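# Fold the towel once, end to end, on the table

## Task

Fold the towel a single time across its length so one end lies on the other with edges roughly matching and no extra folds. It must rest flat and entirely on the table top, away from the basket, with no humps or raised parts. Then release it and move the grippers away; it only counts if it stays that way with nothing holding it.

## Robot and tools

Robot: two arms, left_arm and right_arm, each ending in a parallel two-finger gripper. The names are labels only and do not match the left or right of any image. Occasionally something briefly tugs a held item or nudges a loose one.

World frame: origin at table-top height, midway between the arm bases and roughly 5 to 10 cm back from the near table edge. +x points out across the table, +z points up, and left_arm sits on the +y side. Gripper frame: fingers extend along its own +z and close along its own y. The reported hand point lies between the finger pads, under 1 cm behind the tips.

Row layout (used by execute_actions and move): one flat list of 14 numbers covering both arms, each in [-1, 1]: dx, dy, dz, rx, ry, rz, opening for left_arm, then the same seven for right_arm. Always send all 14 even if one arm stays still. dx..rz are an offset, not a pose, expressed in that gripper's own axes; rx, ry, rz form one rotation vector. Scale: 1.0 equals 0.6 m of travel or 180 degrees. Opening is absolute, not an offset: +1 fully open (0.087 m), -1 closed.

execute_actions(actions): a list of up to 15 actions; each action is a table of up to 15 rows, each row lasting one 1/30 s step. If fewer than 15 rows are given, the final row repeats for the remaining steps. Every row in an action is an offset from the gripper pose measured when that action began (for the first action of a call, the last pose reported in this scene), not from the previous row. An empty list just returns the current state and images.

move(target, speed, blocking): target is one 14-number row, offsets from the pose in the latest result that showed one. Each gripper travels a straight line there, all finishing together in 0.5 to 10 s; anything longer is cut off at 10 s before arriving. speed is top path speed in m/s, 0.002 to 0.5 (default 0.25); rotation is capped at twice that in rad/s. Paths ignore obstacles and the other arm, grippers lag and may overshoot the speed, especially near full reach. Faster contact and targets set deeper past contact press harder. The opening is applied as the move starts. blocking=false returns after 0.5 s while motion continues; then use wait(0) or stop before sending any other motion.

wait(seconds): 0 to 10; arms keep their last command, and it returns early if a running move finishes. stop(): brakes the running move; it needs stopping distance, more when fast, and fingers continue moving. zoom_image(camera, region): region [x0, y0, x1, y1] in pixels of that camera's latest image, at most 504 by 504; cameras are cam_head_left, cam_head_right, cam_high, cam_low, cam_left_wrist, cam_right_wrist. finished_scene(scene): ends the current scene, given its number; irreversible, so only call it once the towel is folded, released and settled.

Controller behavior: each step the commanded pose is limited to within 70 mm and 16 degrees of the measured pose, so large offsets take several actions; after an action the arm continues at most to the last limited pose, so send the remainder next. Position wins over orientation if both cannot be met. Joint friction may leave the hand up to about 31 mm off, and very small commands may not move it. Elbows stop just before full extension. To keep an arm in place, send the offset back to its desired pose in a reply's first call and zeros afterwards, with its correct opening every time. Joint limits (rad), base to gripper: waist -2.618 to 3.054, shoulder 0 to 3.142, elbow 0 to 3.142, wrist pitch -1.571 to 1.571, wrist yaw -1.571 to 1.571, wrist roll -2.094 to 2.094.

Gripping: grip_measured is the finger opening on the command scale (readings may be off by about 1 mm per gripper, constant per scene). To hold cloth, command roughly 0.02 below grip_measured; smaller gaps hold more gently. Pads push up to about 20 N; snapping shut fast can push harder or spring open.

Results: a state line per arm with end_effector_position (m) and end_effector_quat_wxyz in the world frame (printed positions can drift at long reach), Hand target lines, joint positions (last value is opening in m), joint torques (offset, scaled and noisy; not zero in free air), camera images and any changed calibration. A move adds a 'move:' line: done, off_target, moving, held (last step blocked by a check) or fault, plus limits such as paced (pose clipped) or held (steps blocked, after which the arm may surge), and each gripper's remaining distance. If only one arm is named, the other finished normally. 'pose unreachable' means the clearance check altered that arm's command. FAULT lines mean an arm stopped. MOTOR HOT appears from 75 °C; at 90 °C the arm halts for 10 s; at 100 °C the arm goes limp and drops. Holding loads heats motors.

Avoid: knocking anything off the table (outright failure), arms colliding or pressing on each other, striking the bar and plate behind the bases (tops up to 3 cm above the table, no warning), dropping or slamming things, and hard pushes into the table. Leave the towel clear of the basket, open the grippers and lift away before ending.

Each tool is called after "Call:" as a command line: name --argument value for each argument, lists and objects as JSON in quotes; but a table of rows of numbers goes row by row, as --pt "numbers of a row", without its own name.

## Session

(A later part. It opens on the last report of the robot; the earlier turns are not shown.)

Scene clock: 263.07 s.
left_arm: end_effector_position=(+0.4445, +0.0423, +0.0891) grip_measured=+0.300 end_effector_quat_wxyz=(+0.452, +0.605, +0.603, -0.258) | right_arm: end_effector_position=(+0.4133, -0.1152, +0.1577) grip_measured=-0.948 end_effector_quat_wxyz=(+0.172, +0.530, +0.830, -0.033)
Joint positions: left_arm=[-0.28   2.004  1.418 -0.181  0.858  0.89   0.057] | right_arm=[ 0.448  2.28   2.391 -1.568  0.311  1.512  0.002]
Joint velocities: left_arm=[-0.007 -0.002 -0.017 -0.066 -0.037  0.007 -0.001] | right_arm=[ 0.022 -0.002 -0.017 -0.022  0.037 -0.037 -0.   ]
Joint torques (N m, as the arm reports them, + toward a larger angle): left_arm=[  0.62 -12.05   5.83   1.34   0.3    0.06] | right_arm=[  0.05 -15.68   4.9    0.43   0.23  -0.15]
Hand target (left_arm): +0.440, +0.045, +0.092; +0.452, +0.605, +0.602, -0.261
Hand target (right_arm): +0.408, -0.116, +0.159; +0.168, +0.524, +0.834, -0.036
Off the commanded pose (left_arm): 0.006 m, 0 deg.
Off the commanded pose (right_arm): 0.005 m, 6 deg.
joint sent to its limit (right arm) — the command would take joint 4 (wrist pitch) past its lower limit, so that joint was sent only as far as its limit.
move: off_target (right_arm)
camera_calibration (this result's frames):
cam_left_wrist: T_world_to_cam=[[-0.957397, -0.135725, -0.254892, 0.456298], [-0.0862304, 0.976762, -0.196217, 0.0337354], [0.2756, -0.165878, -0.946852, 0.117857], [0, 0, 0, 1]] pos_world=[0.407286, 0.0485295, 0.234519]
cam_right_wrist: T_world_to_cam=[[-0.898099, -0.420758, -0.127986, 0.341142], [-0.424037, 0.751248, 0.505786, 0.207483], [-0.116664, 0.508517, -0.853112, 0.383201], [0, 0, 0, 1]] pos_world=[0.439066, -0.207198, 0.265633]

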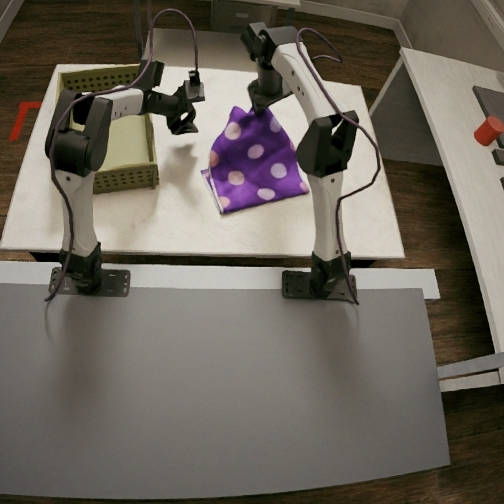

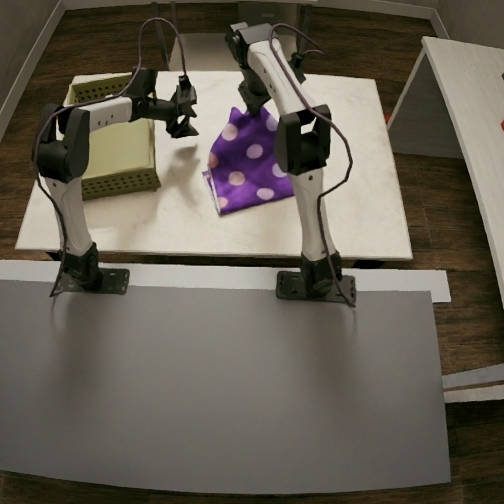

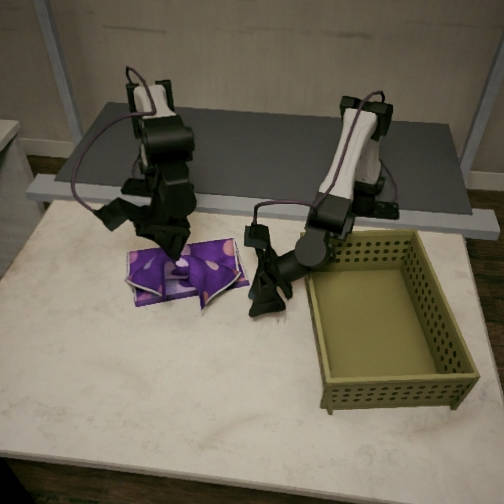

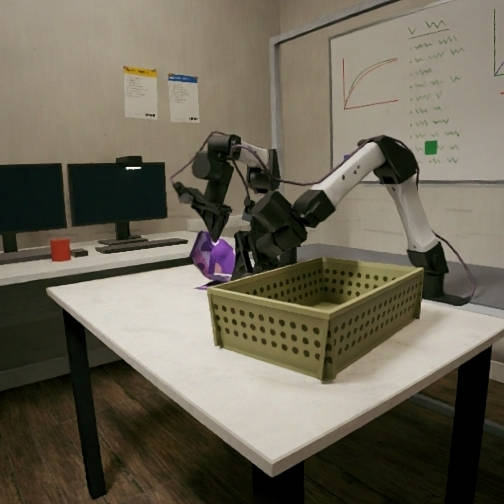

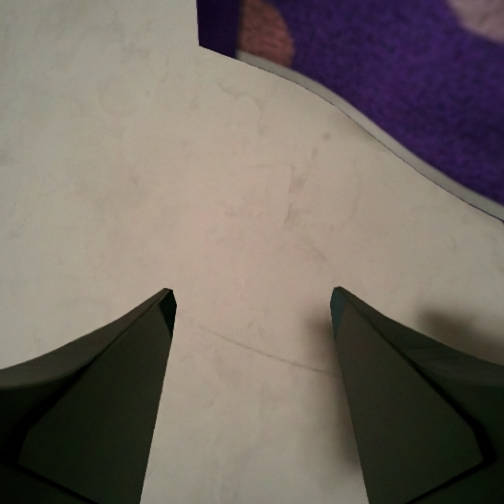

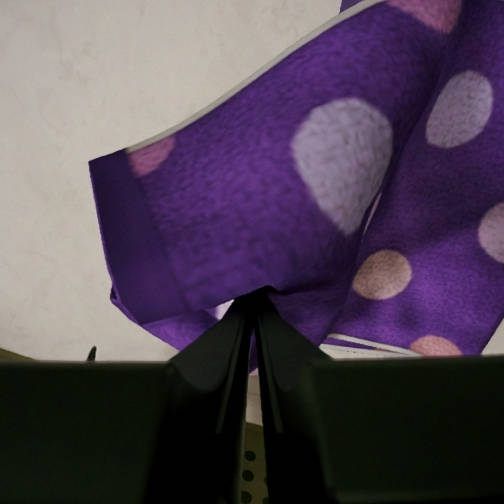

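Call:
move --target '[-0.054,-0.015,0.093,0,0,0,0.3,0,0,0,0,0,0,-0.98]' --speed 0.08

Scene clock: 265.60 s.
left_arm: end_effector_position=(+0.4348, -0.0193, +0.0846) grip_measured=+0.300 end_effector_quat_wxyz=(+0.442, +0.606, +0.605, -0.268) | right_arm: end_effector_position=(+0.4133, -0.1152, +0.1577) grip_measured=-0.948 end_effector_quat_wxyz=(+0.172, +0.530, +0.830, -0.033)
Joint positions: left_arm=[-0.418  2.062  1.476 -0.113  0.768  0.761  0.057] | right_arm=[ 0.448  2.28   2.391 -1.568  0.311  1.512  0.002]
Joint velocities: left_arm=[ 0.017 -0.002 -0.012 -0.037 -0.007  0.007 -0.   ] | right_arm=[ 0.017 -0.002 -0.012 -0.081  0.037 -0.007  0.001]
Joint torques (N m, as the arm reports them, + toward a larger angle): left_arm=[  0.04 -10.18   9.09   1.63   0.12  -0.06] | right_arm=[ -0.14 -14.29   6.29   0.48   0.26  -0.03]
Hand target (left_arm): +0.444, -0.023, +0.089; +0.452, +0.604, +0.603, -0.260
Hand target (right_arm): +0.413, -0.115, +0.158; +0.172, +0.530, +0.830, -0.033
Off the commanded pose (left_arm): 0.011 m, 2 deg.
Off the commanded pose (right_arm): 0.000 m, 0 deg.
move: off_target (left_arm)
camera_calibration (this result's frames):
cam_left_wrist: T_world_to_cam=[[-0.96498, -0.123099, -0.231649, 0.439086], [-0.0789654, 0.978412, -0.190984, 0.0886728], [0.250158, -0.166004, -0.953868, 0.117731], [0, 0, 0, 1]] pos_world=[0.40126, -0.0131638, 0.230949]
cam_right_wrist: T_world_to_cam=[[-0.898099, -0.420758, -0.127986, 0.341142], [-0.424037, 0.751248, 0.505786, 0.207483], [-0.116664, 0.508517, -0.853112, 0.383201], [0, 0, 0, 1]] pos_world=[0.439066, -0.207198, 0.265633]

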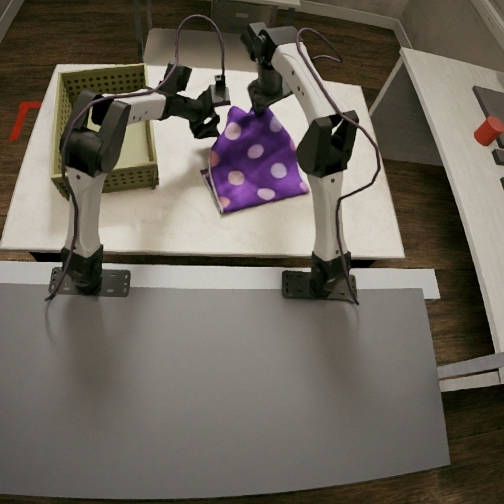

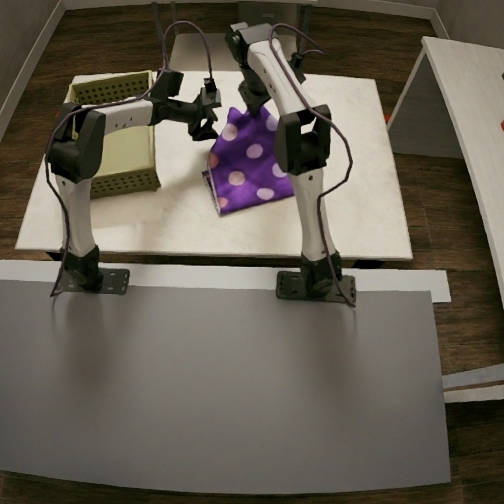

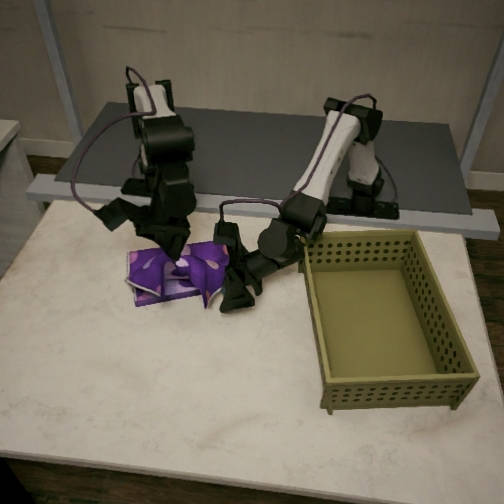

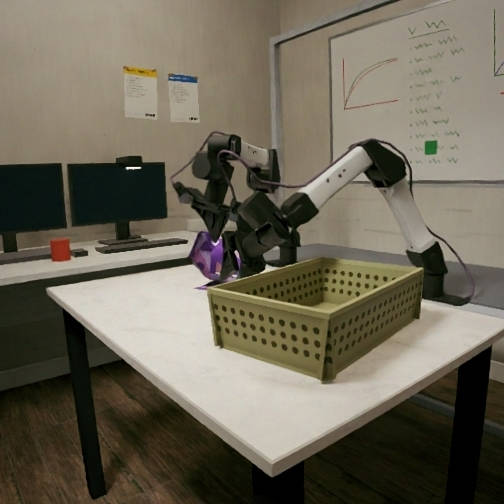

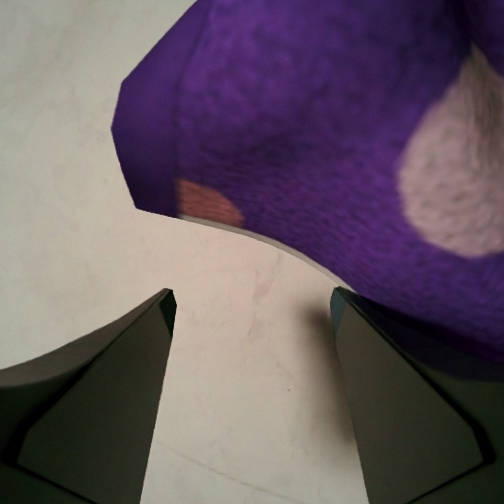

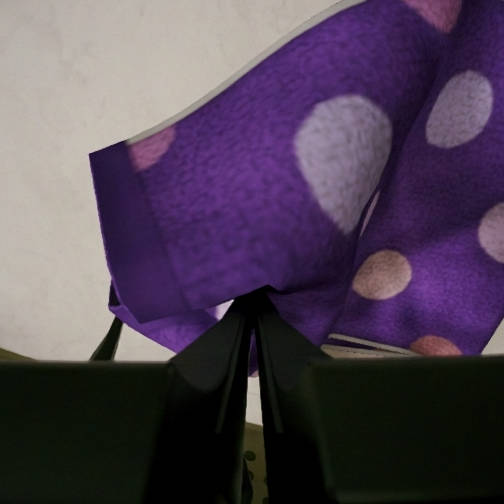

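Call:
move --target '[0.02,0.03,0,0,0,-0.3,0.3,0,0,0,0,0,0,-0.98]' --speed 0.2

Call:
move --target '[-0.03,-0.04,0.06,0,0,0,0.3,0,0,0,0,0,0,-0.98]' --speed 0.04

Scene clock: 269.50 s.
left_arm: end_effector_position=(+0.4481, -0.0119, +0.0749) grip_measured=+0.300 end_effector_quat_wxyz=(+0.273, +0.270, +0.815, -0.434) | right_arm: end_effector_position=(+0.4133, -0.1152, +0.1577) grip_measured=-0.948 end_effector_quat_wxyz=(+0.172, +0.530, +0.830, -0.033)
Joint positions: left_arm=[-0.34   2.226  1.686 -0.222  0.821 -0.09   0.057] | right_arm=[ 0.448  2.28   2.391 -1.568  0.311  1.512  0.002]
Joint velocities: left_arm=[ 0.002 -0.012 -0.017  0.081 -0.007 -0.022  0.001] | right_arm=[-0.007 -0.007  0.007  0.007 -0.051 -0.022 -0.001]
Joint torques (N m, as the arm reports them, + toward a larger angle): left_arm=[  0.85 -11.64   9.02   1.39   0.29   0.02] | right_arm=[ -0.15 -14.3    6.28   0.48   0.26  -0.03]
Hand target (left_arm): +0.453, -0.011, +0.078; +0.273, +0.265, +0.814, -0.439
Hand target (right_arm): +0.413, -0.115, +0.158; +0.172, +0.530, +0.830, -0.033
Off the commanded pose (left_arm): 0.007 m, 1 deg.
Off the commanded pose (right_arm): 0.000 m, 0 deg.
move: done
camera_calibration (this result's frames):
cam_left_wrist: T_world_to_cam=[[-0.686634, -0.482622, 0.543699, 0.263562], [-0.611153, 0.788217, -0.0721487, 0.307957], [-0.393733, -0.381823, -0.836173, 0.383459], [0, 0, 0, 1]] pos_world=[0.52016, 0.0308771, 0.199558]
cam_right_wrist: T_world_to_cam=[[-0.898099, -0.420758, -0.127986, 0.341142], [-0.424037, 0.751248, 0.505786, 0.207483], [-0.116664, 0.508517, -0.853112, 0.383201], [0, 0, 0, 1]] pos_world=[0.439066, -0.207198, 0.265633]

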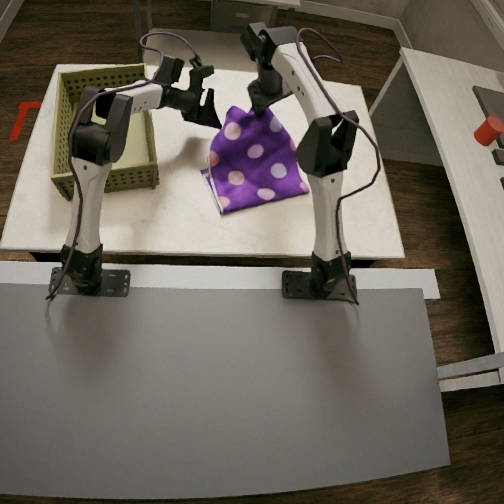

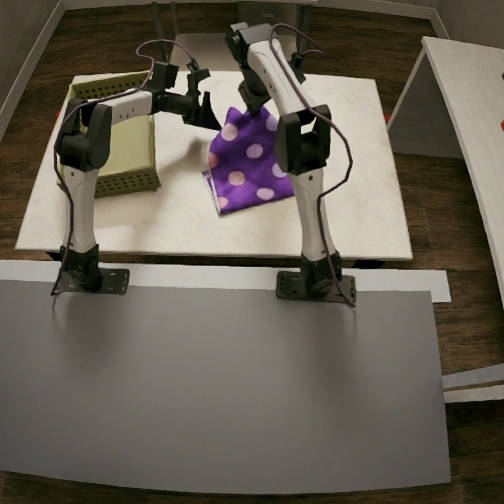

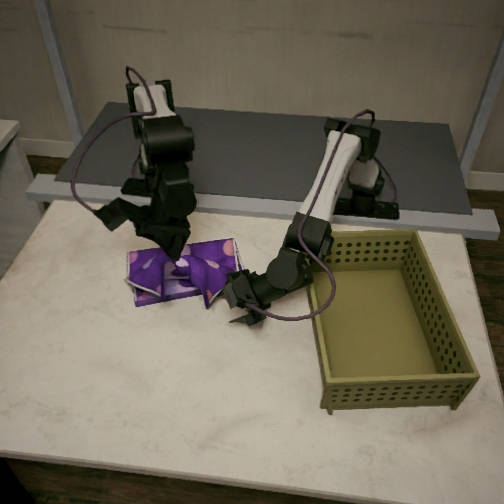

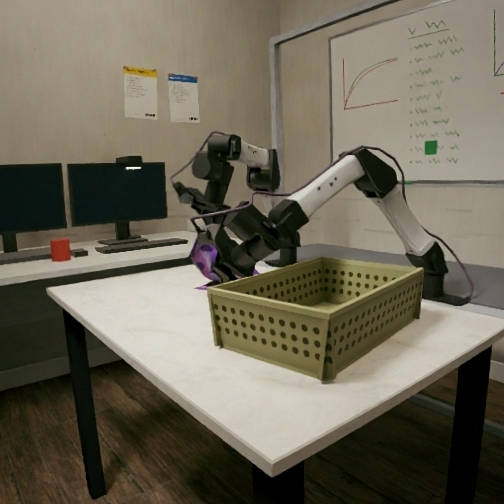

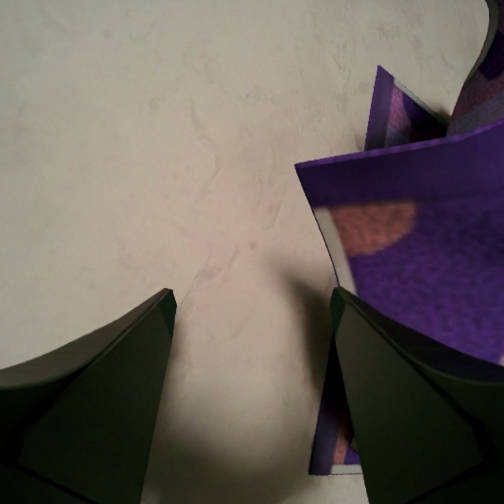

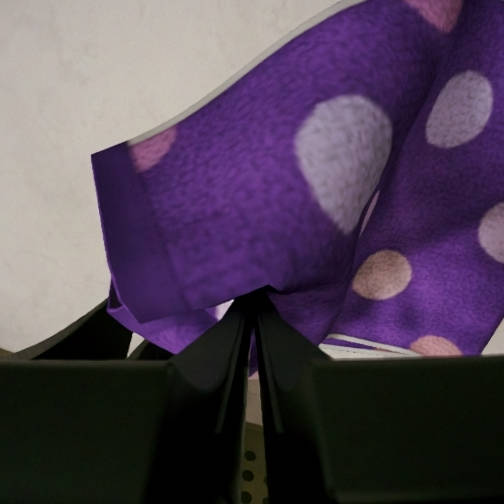

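Scene clock: 270.97 s.
left_arm: end_effector_position=(+0.4482, -0.0546, +0.0832) grip_measured=+0.300 end_effector_quat_wxyz=(+0.272, +0.272, +0.813, -0.438) | right_arm: end_effector_position=(+0.4133, -0.1152, +0.1577) grip_measured=-0.948 end_effector_quat_wxyz=(+0.172, +0.530, +0.830, -0.033)
Joint positions: left_arm=[-0.419  2.279  1.795 -0.222  0.772 -0.164  0.057] | right_arm=[ 0.448  2.28   2.391 -1.568  0.311  1.512  0.002]
Joint velocities: left_arm=[-0.022  0.007 -0.007  0.007 -0.007 -0.081  0.   ] | right_arm=[-0.002  0.007  0.002 -0.051  0.007 -0.007  0.   ]
Joint torques (N m, as the arm reports them, + toward a larger angle): left_arm=[ -0.07 -11.82   9.19   1.42   0.11  -0.03] | right_arm=[ -0.13 -14.3    6.29   0.48   0.26  -0.03]
Hand target (left_arm): +0.452, -0.058, +0.084; +0.273, +0.269, +0.815, -0.435
Hand target (right_arm): +0.413, -0.115, +0.158; +0.172, +0.530, +0.830, -0.033
Off the commanded pose (left_arm): 0.005 m, 1 deg.
Off the commanded pose (right_arm): 0.000 m, 0 deg.
move: done
camera_calibration (this result's frames):
cam_left_wrist: T_world_to_cam=[[-0.690208, -0.474095, 0.546669, 0.240336], [-0.604996, 0.792543, -0.0765235, 0.340116], [-0.396979, -0.38355, -0.833845, 0.375316], [0, 0, 0, 1]] pos_world=[0.520643, -0.011662, 0.207598]
cam_right_wrist: T_world_to_cam=[[-0.898099, -0.420758, -0.127986, 0.341142], [-0.424037, 0.751248, 0.505786, 0.207483], [-0.116664, 0.508517, -0.853112, 0.383201], [0, 0, 0, 1]] pos_world=[0.439066, -0.207198, 0.265633]

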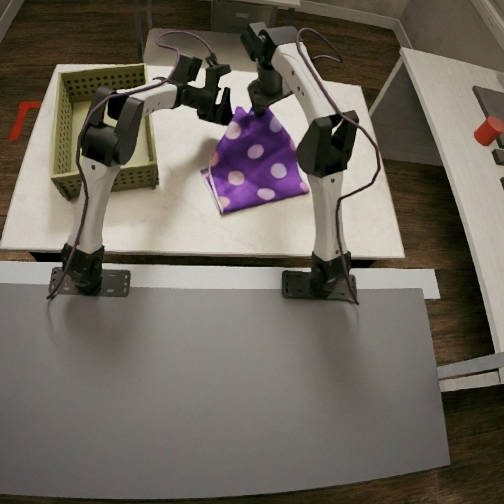

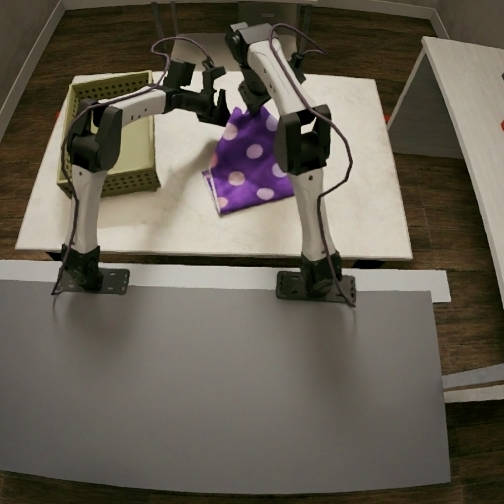

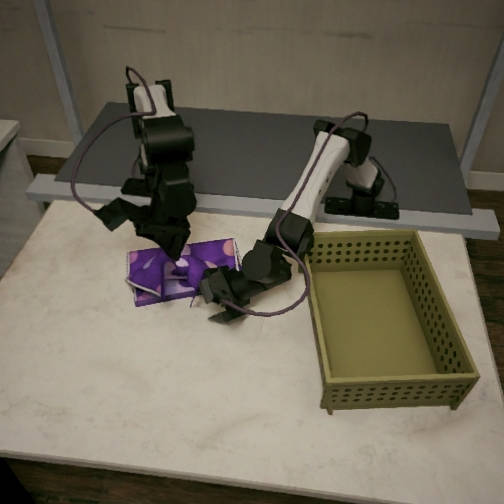

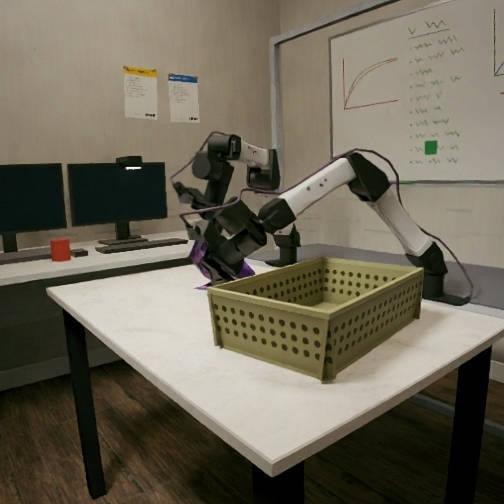

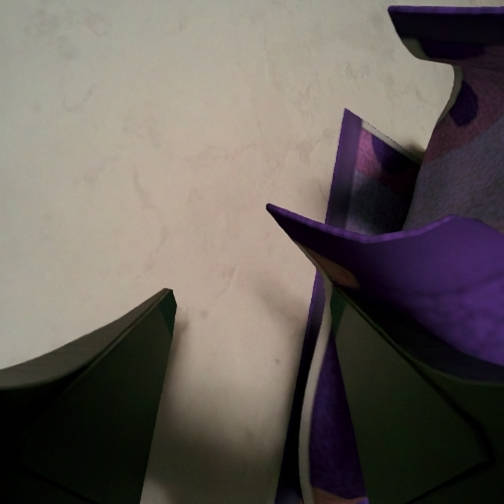

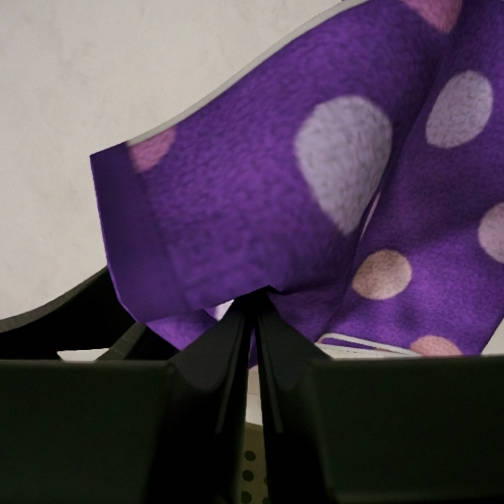

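Call:
move --target '[0.014,0.032,-0.06,0.1,-0.1,-0.15,0.8,0,0,0,0,0,0,-0.98]' --speed 0.2

Scene clock: 274.30 s.
left_arm: end_effector_position=(+0.4549, -0.0258, +0.1401) grip_measured=+0.800 end_effector_quat_wxyz=(+0.282, +0.087, +0.697, -0.654) | right_arm: end_effector_position=(+0.4133, -0.1152, +0.1577) grip_measured=-0.948 end_effector_quat_wxyz=(+0.172, +0.530, +0.830, -0.033)
Joint positions: left_arm=[-0.293  2.269  1.399  0.901  0.979 -1.073  0.079] | right_arm=[ 0.448  2.28   2.391 -1.568  0.311  1.512  0.002]
Joint velocities: left_arm=[-0.017 -0.027 -0.022  0.007  0.007 -0.081 -0.   ] | right_arm=[-0.007 -0.007 -0.002 -0.037 -0.022  0.037 -0.001]
Joint torques (N m, as the arm reports them, + toward a larger angle): left_arm=[ 1.74 -7.74  0.58  1.81 -0.04  0.02] | right_arm=[ -0.13 -14.3    6.28   0.48   0.26  -0.04]
Hand target (left_arm): +0.447, -0.014, +0.085; +0.241, +0.045, +0.725, -0.644
Hand target (right_arm): +0.413, -0.115, +0.158; +0.172, +0.530, +0.830, -0.033
Off the commanded pose (left_arm): 0.058 m, 8 deg.
Off the commanded pose (right_arm): 0.000 m, 0 deg.
move: off_target (left_arm)
camera_calibration (this result's frames):
cam_left_wrist: T_world_to_cam=[[-0.501431, -0.14421, 0.853094, 0.107203], [-0.74109, 0.580424, -0.33748, 0.418639], [-0.446489, -0.801443, -0.397916, 0.387113], [0, 0, 0, 1]] pos_world=[0.536846, 0.0827209, 0.203866]
cam_right_wrist: T_world_to_cam=[[-0.898099, -0.420758, -0.127986, 0.341142], [-0.424037, 0.751248, 0.505786, 0.207483], [-0.116664, 0.508517, -0.853112, 0.383201], [0, 0, 0, 1]] pos_world=[0.439066, -0.207198, 0.265633]

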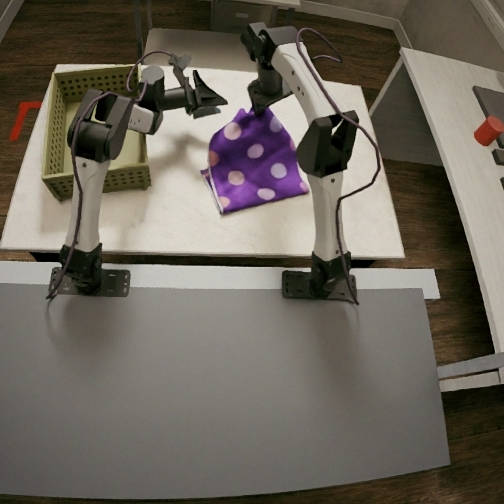

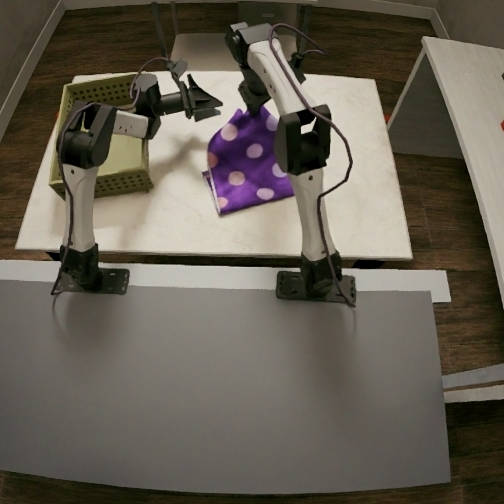

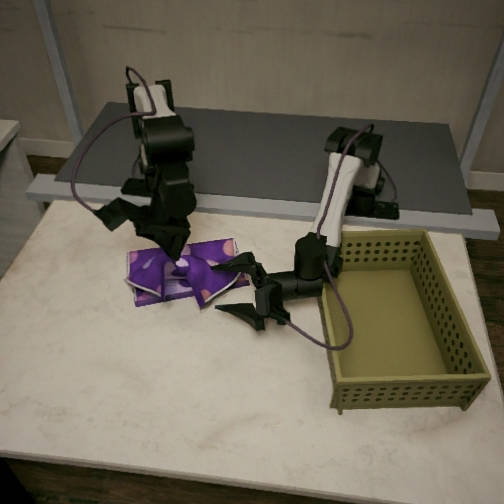

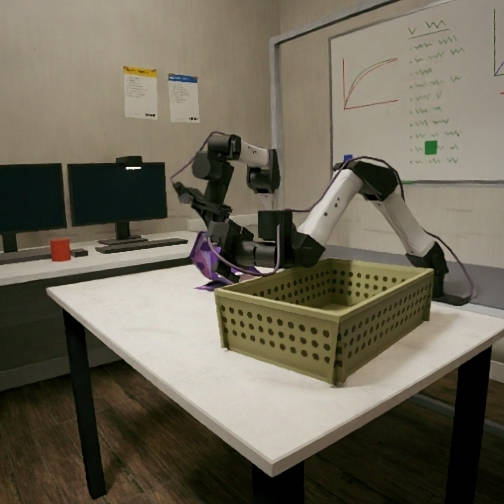

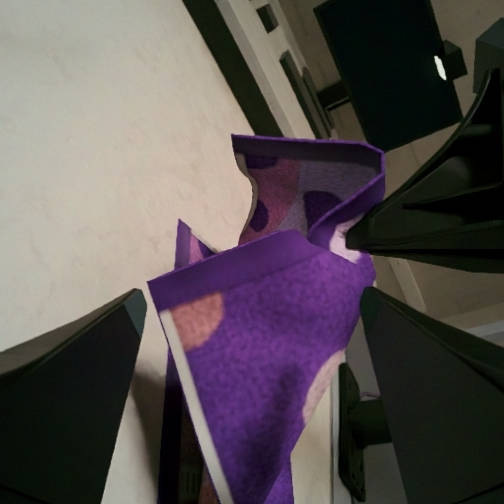

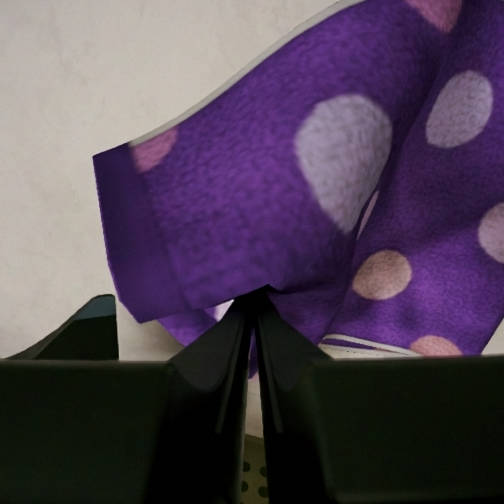

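Call:
move --target '[0,-0.01,0,0,0,0,0.8,-0.015,-0.013,-0.08,0,0,0,-0.98]' --speed 0.06

Call:
move --target '[0,0,0.07,0,0,0,0.8,0,0,0,0,0,0,-0.98]' --speed 0.05

Scene clock: 275.97 s.
left_arm: end_effector_position=(+0.4548, -0.0258, +0.1436) grip_measured=+0.800 end_effector_quat_wxyz=(+0.284, +0.088, +0.695, -0.655) | right_arm: end_effector_position=(+0.4043, -0.1186, +0.2016) grip_measured=-0.948 end_effector_quat_wxyz=(+0.198, +0.533, +0.822, +0.006)
Joint positions: left_arm=[-0.293  2.263  1.401  0.902  0.979 -1.075  0.079] | right_arm=[ 0.448  2.17   2.38  -1.569  0.311  1.512  0.002]
Joint velocities: left_arm=[-0.007 -0.022 -0.017 -0.007  0.007 -0.007 -0.002] | right_arm=[-0.007 -0.002 -0.017  0.066 -0.066  0.022 -0.   ]
Joint torques (N m, as the arm reports them, + toward a larger angle): left_arm=[ -0.04 -12.85   5.7    1.62  -0.07   0.07] | right_arm=[  0.88 -14.89   4.83   0.61   0.25  -0.13]
Hand target (left_arm): +0.452, -0.027, +0.145; +0.282, +0.087, +0.697, -0.654
Hand target (right_arm): +0.397, -0.115, +0.204; +0.197, +0.525, +0.828, +0.006
Off the commanded pose (left_arm): 0.003 m, 0 deg.
Off the commanded pose (right_arm): 0.008 m, 6 deg.
joint sent to its limit (right arm) — the command would take joint 4 (wrist pitch) past its lower limit, so that joint was sent only as far as its limit.
move: off_target (right_arm)
camera_calibration (this result's frames):
cam_left_wrist: T_world_to_cam=[[-0.505764, -0.141641, 0.850965, 0.106474], [-0.739311, 0.579486, -0.34295, 0.419724], [-0.444547, -0.80258, -0.3978, 0.387529], [0, 0, 0, 1]] pos_world=[0.536433, 0.0828798, 0.207497]
cam_right_wrist: T_world_to_cam=[[-0.882045, -0.414917, -0.22325, 0.350604], [-0.469342, 0.732089, 0.493724, 0.2025], [-0.0414154, 0.540267, -0.840474, 0.39205], [0, 0, 0, 1]] pos_world=[0.420527, -0.214588, 0.307801]

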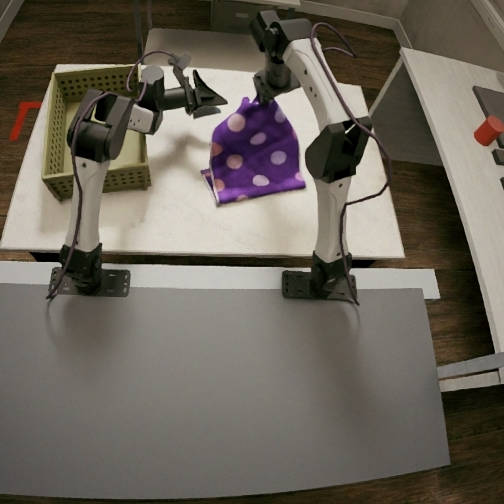

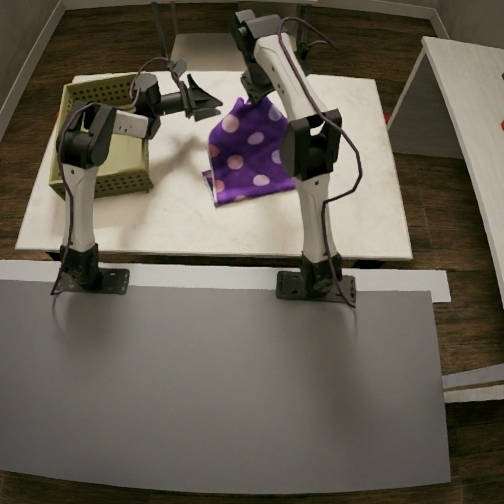

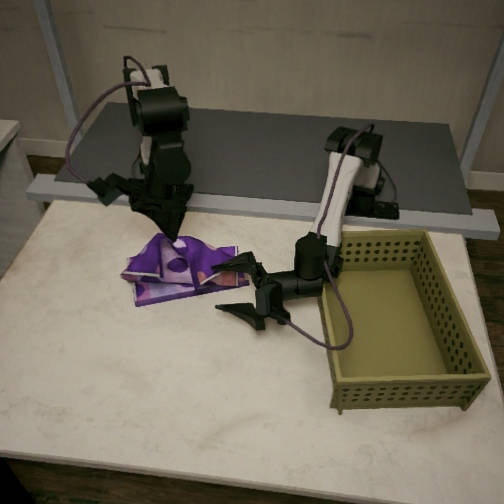

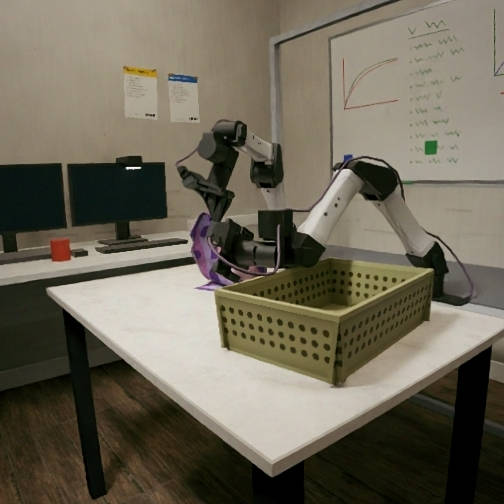

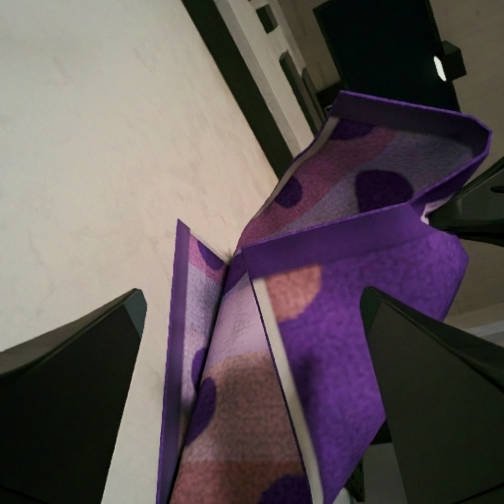

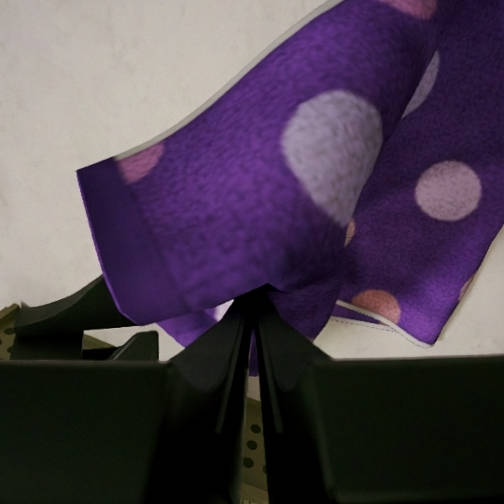

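Scene clock: 277.13 s.
left_arm: end_effector_position=(+0.4610, -0.0626, +0.1437) grip_measured=+0.800 end_effector_quat_wxyz=(+0.279, +0.090, +0.695, -0.656) | right_arm: end_effector_position=(+0.4042, -0.1186, +0.2014) grip_measured=-0.948 end_effector_quat_wxyz=(+0.198, +0.533, +0.822, +0.006)
Joint positions: left_arm=[-0.36   2.324  1.515  0.844  0.92  -1.075  0.079] | right_arm=[ 0.448  2.17   2.38  -1.569  0.311  1.512  0.002]
Joint velocities: left_arm=[-0.002 -0.002 -0.002  0.007  0.022 -0.051 -0.001] | right_arm=[-0.007  0.007 -0.022 -0.022 -0.007  0.007 -0.001]
Joint torques (N m, as the arm reports them, + toward a larger angle): left_arm=[ -0.01 -11.61   8.56   1.63  -0.11   0.1 ] | right_arm=[ -0.13 -13.23   6.2    0.64   0.26  -0.04]
Hand target (left_arm): +0.466, -0.066, +0.145; +0.284, +0.088, +0.695, -0.655
Hand target (right_arm): +0.404, -0.119, +0.201; +0.198, +0.533, +0.822, +0.006
Off the commanded pose (left_arm): 0.007 m, 1 deg.
Off the commanded pose (right_arm): 0.000 m, 0 deg.
move: done
camera_calibration (this result's frames):
cam_left_wrist: T_world_to_cam=[[-0.502914, -0.136931, 0.853421, 0.102945], [-0.736024, 0.585501, -0.33979, 0.444091], [-0.453151, -0.799024, -0.395241, 0.364689], [0, 0, 0, 1]] pos_world=[0.543893, 0.0454756, 0.207182]
cam_right_wrist: T_world_to_cam=[[-0.882124, -0.414947, -0.222879, 0.350486], [-0.469166, 0.732164, 0.493781, 0.202473], [-0.0417092, 0.540143, -0.840539, 0.392086], [0, 0, 0, 1]] pos_world=[0.420519, -0.214592, 0.307702]

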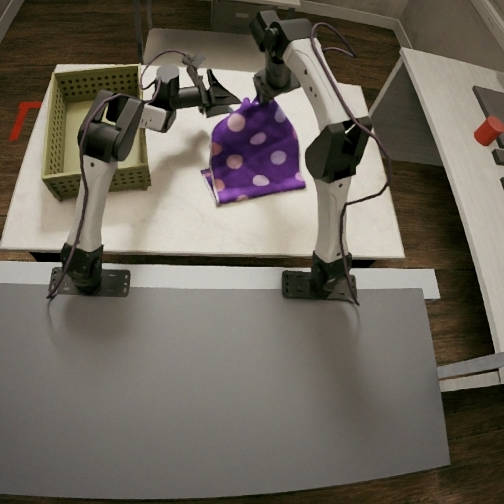

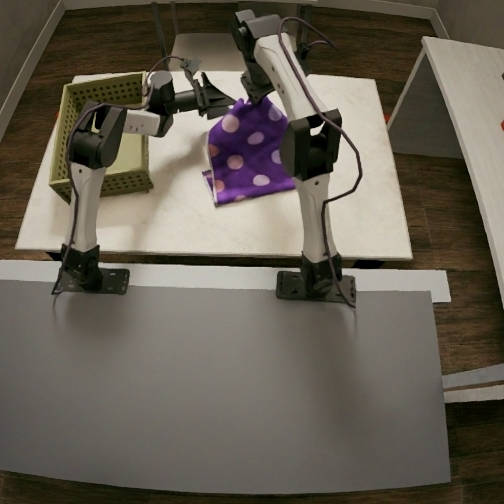

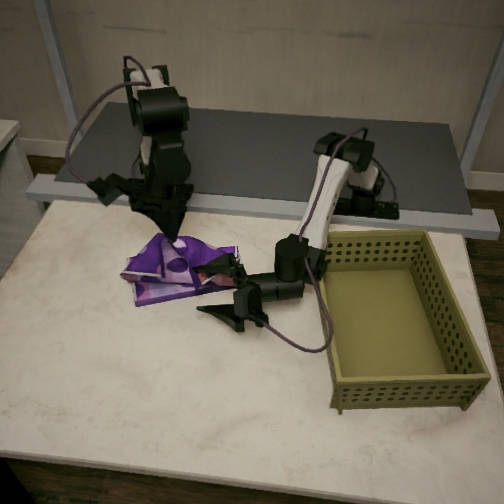

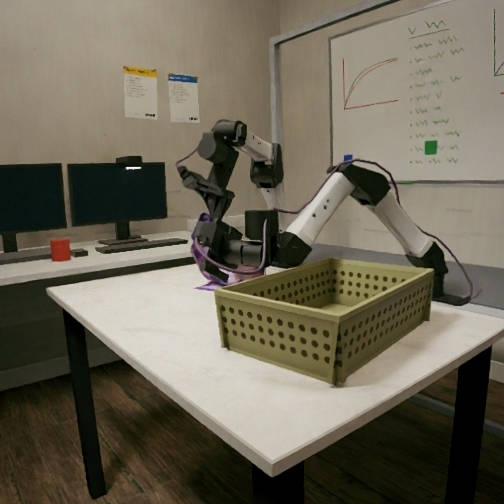

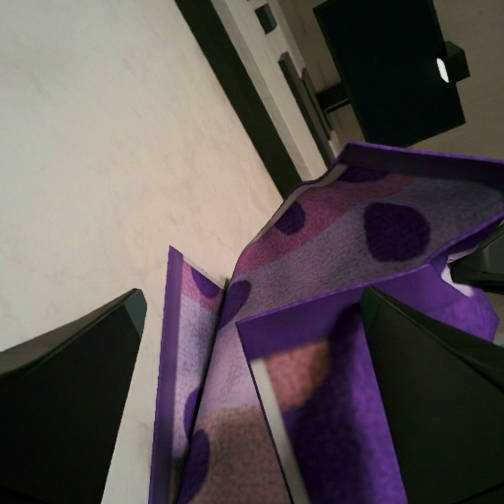

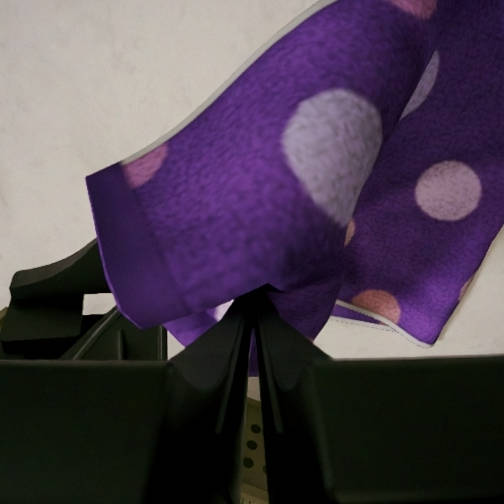

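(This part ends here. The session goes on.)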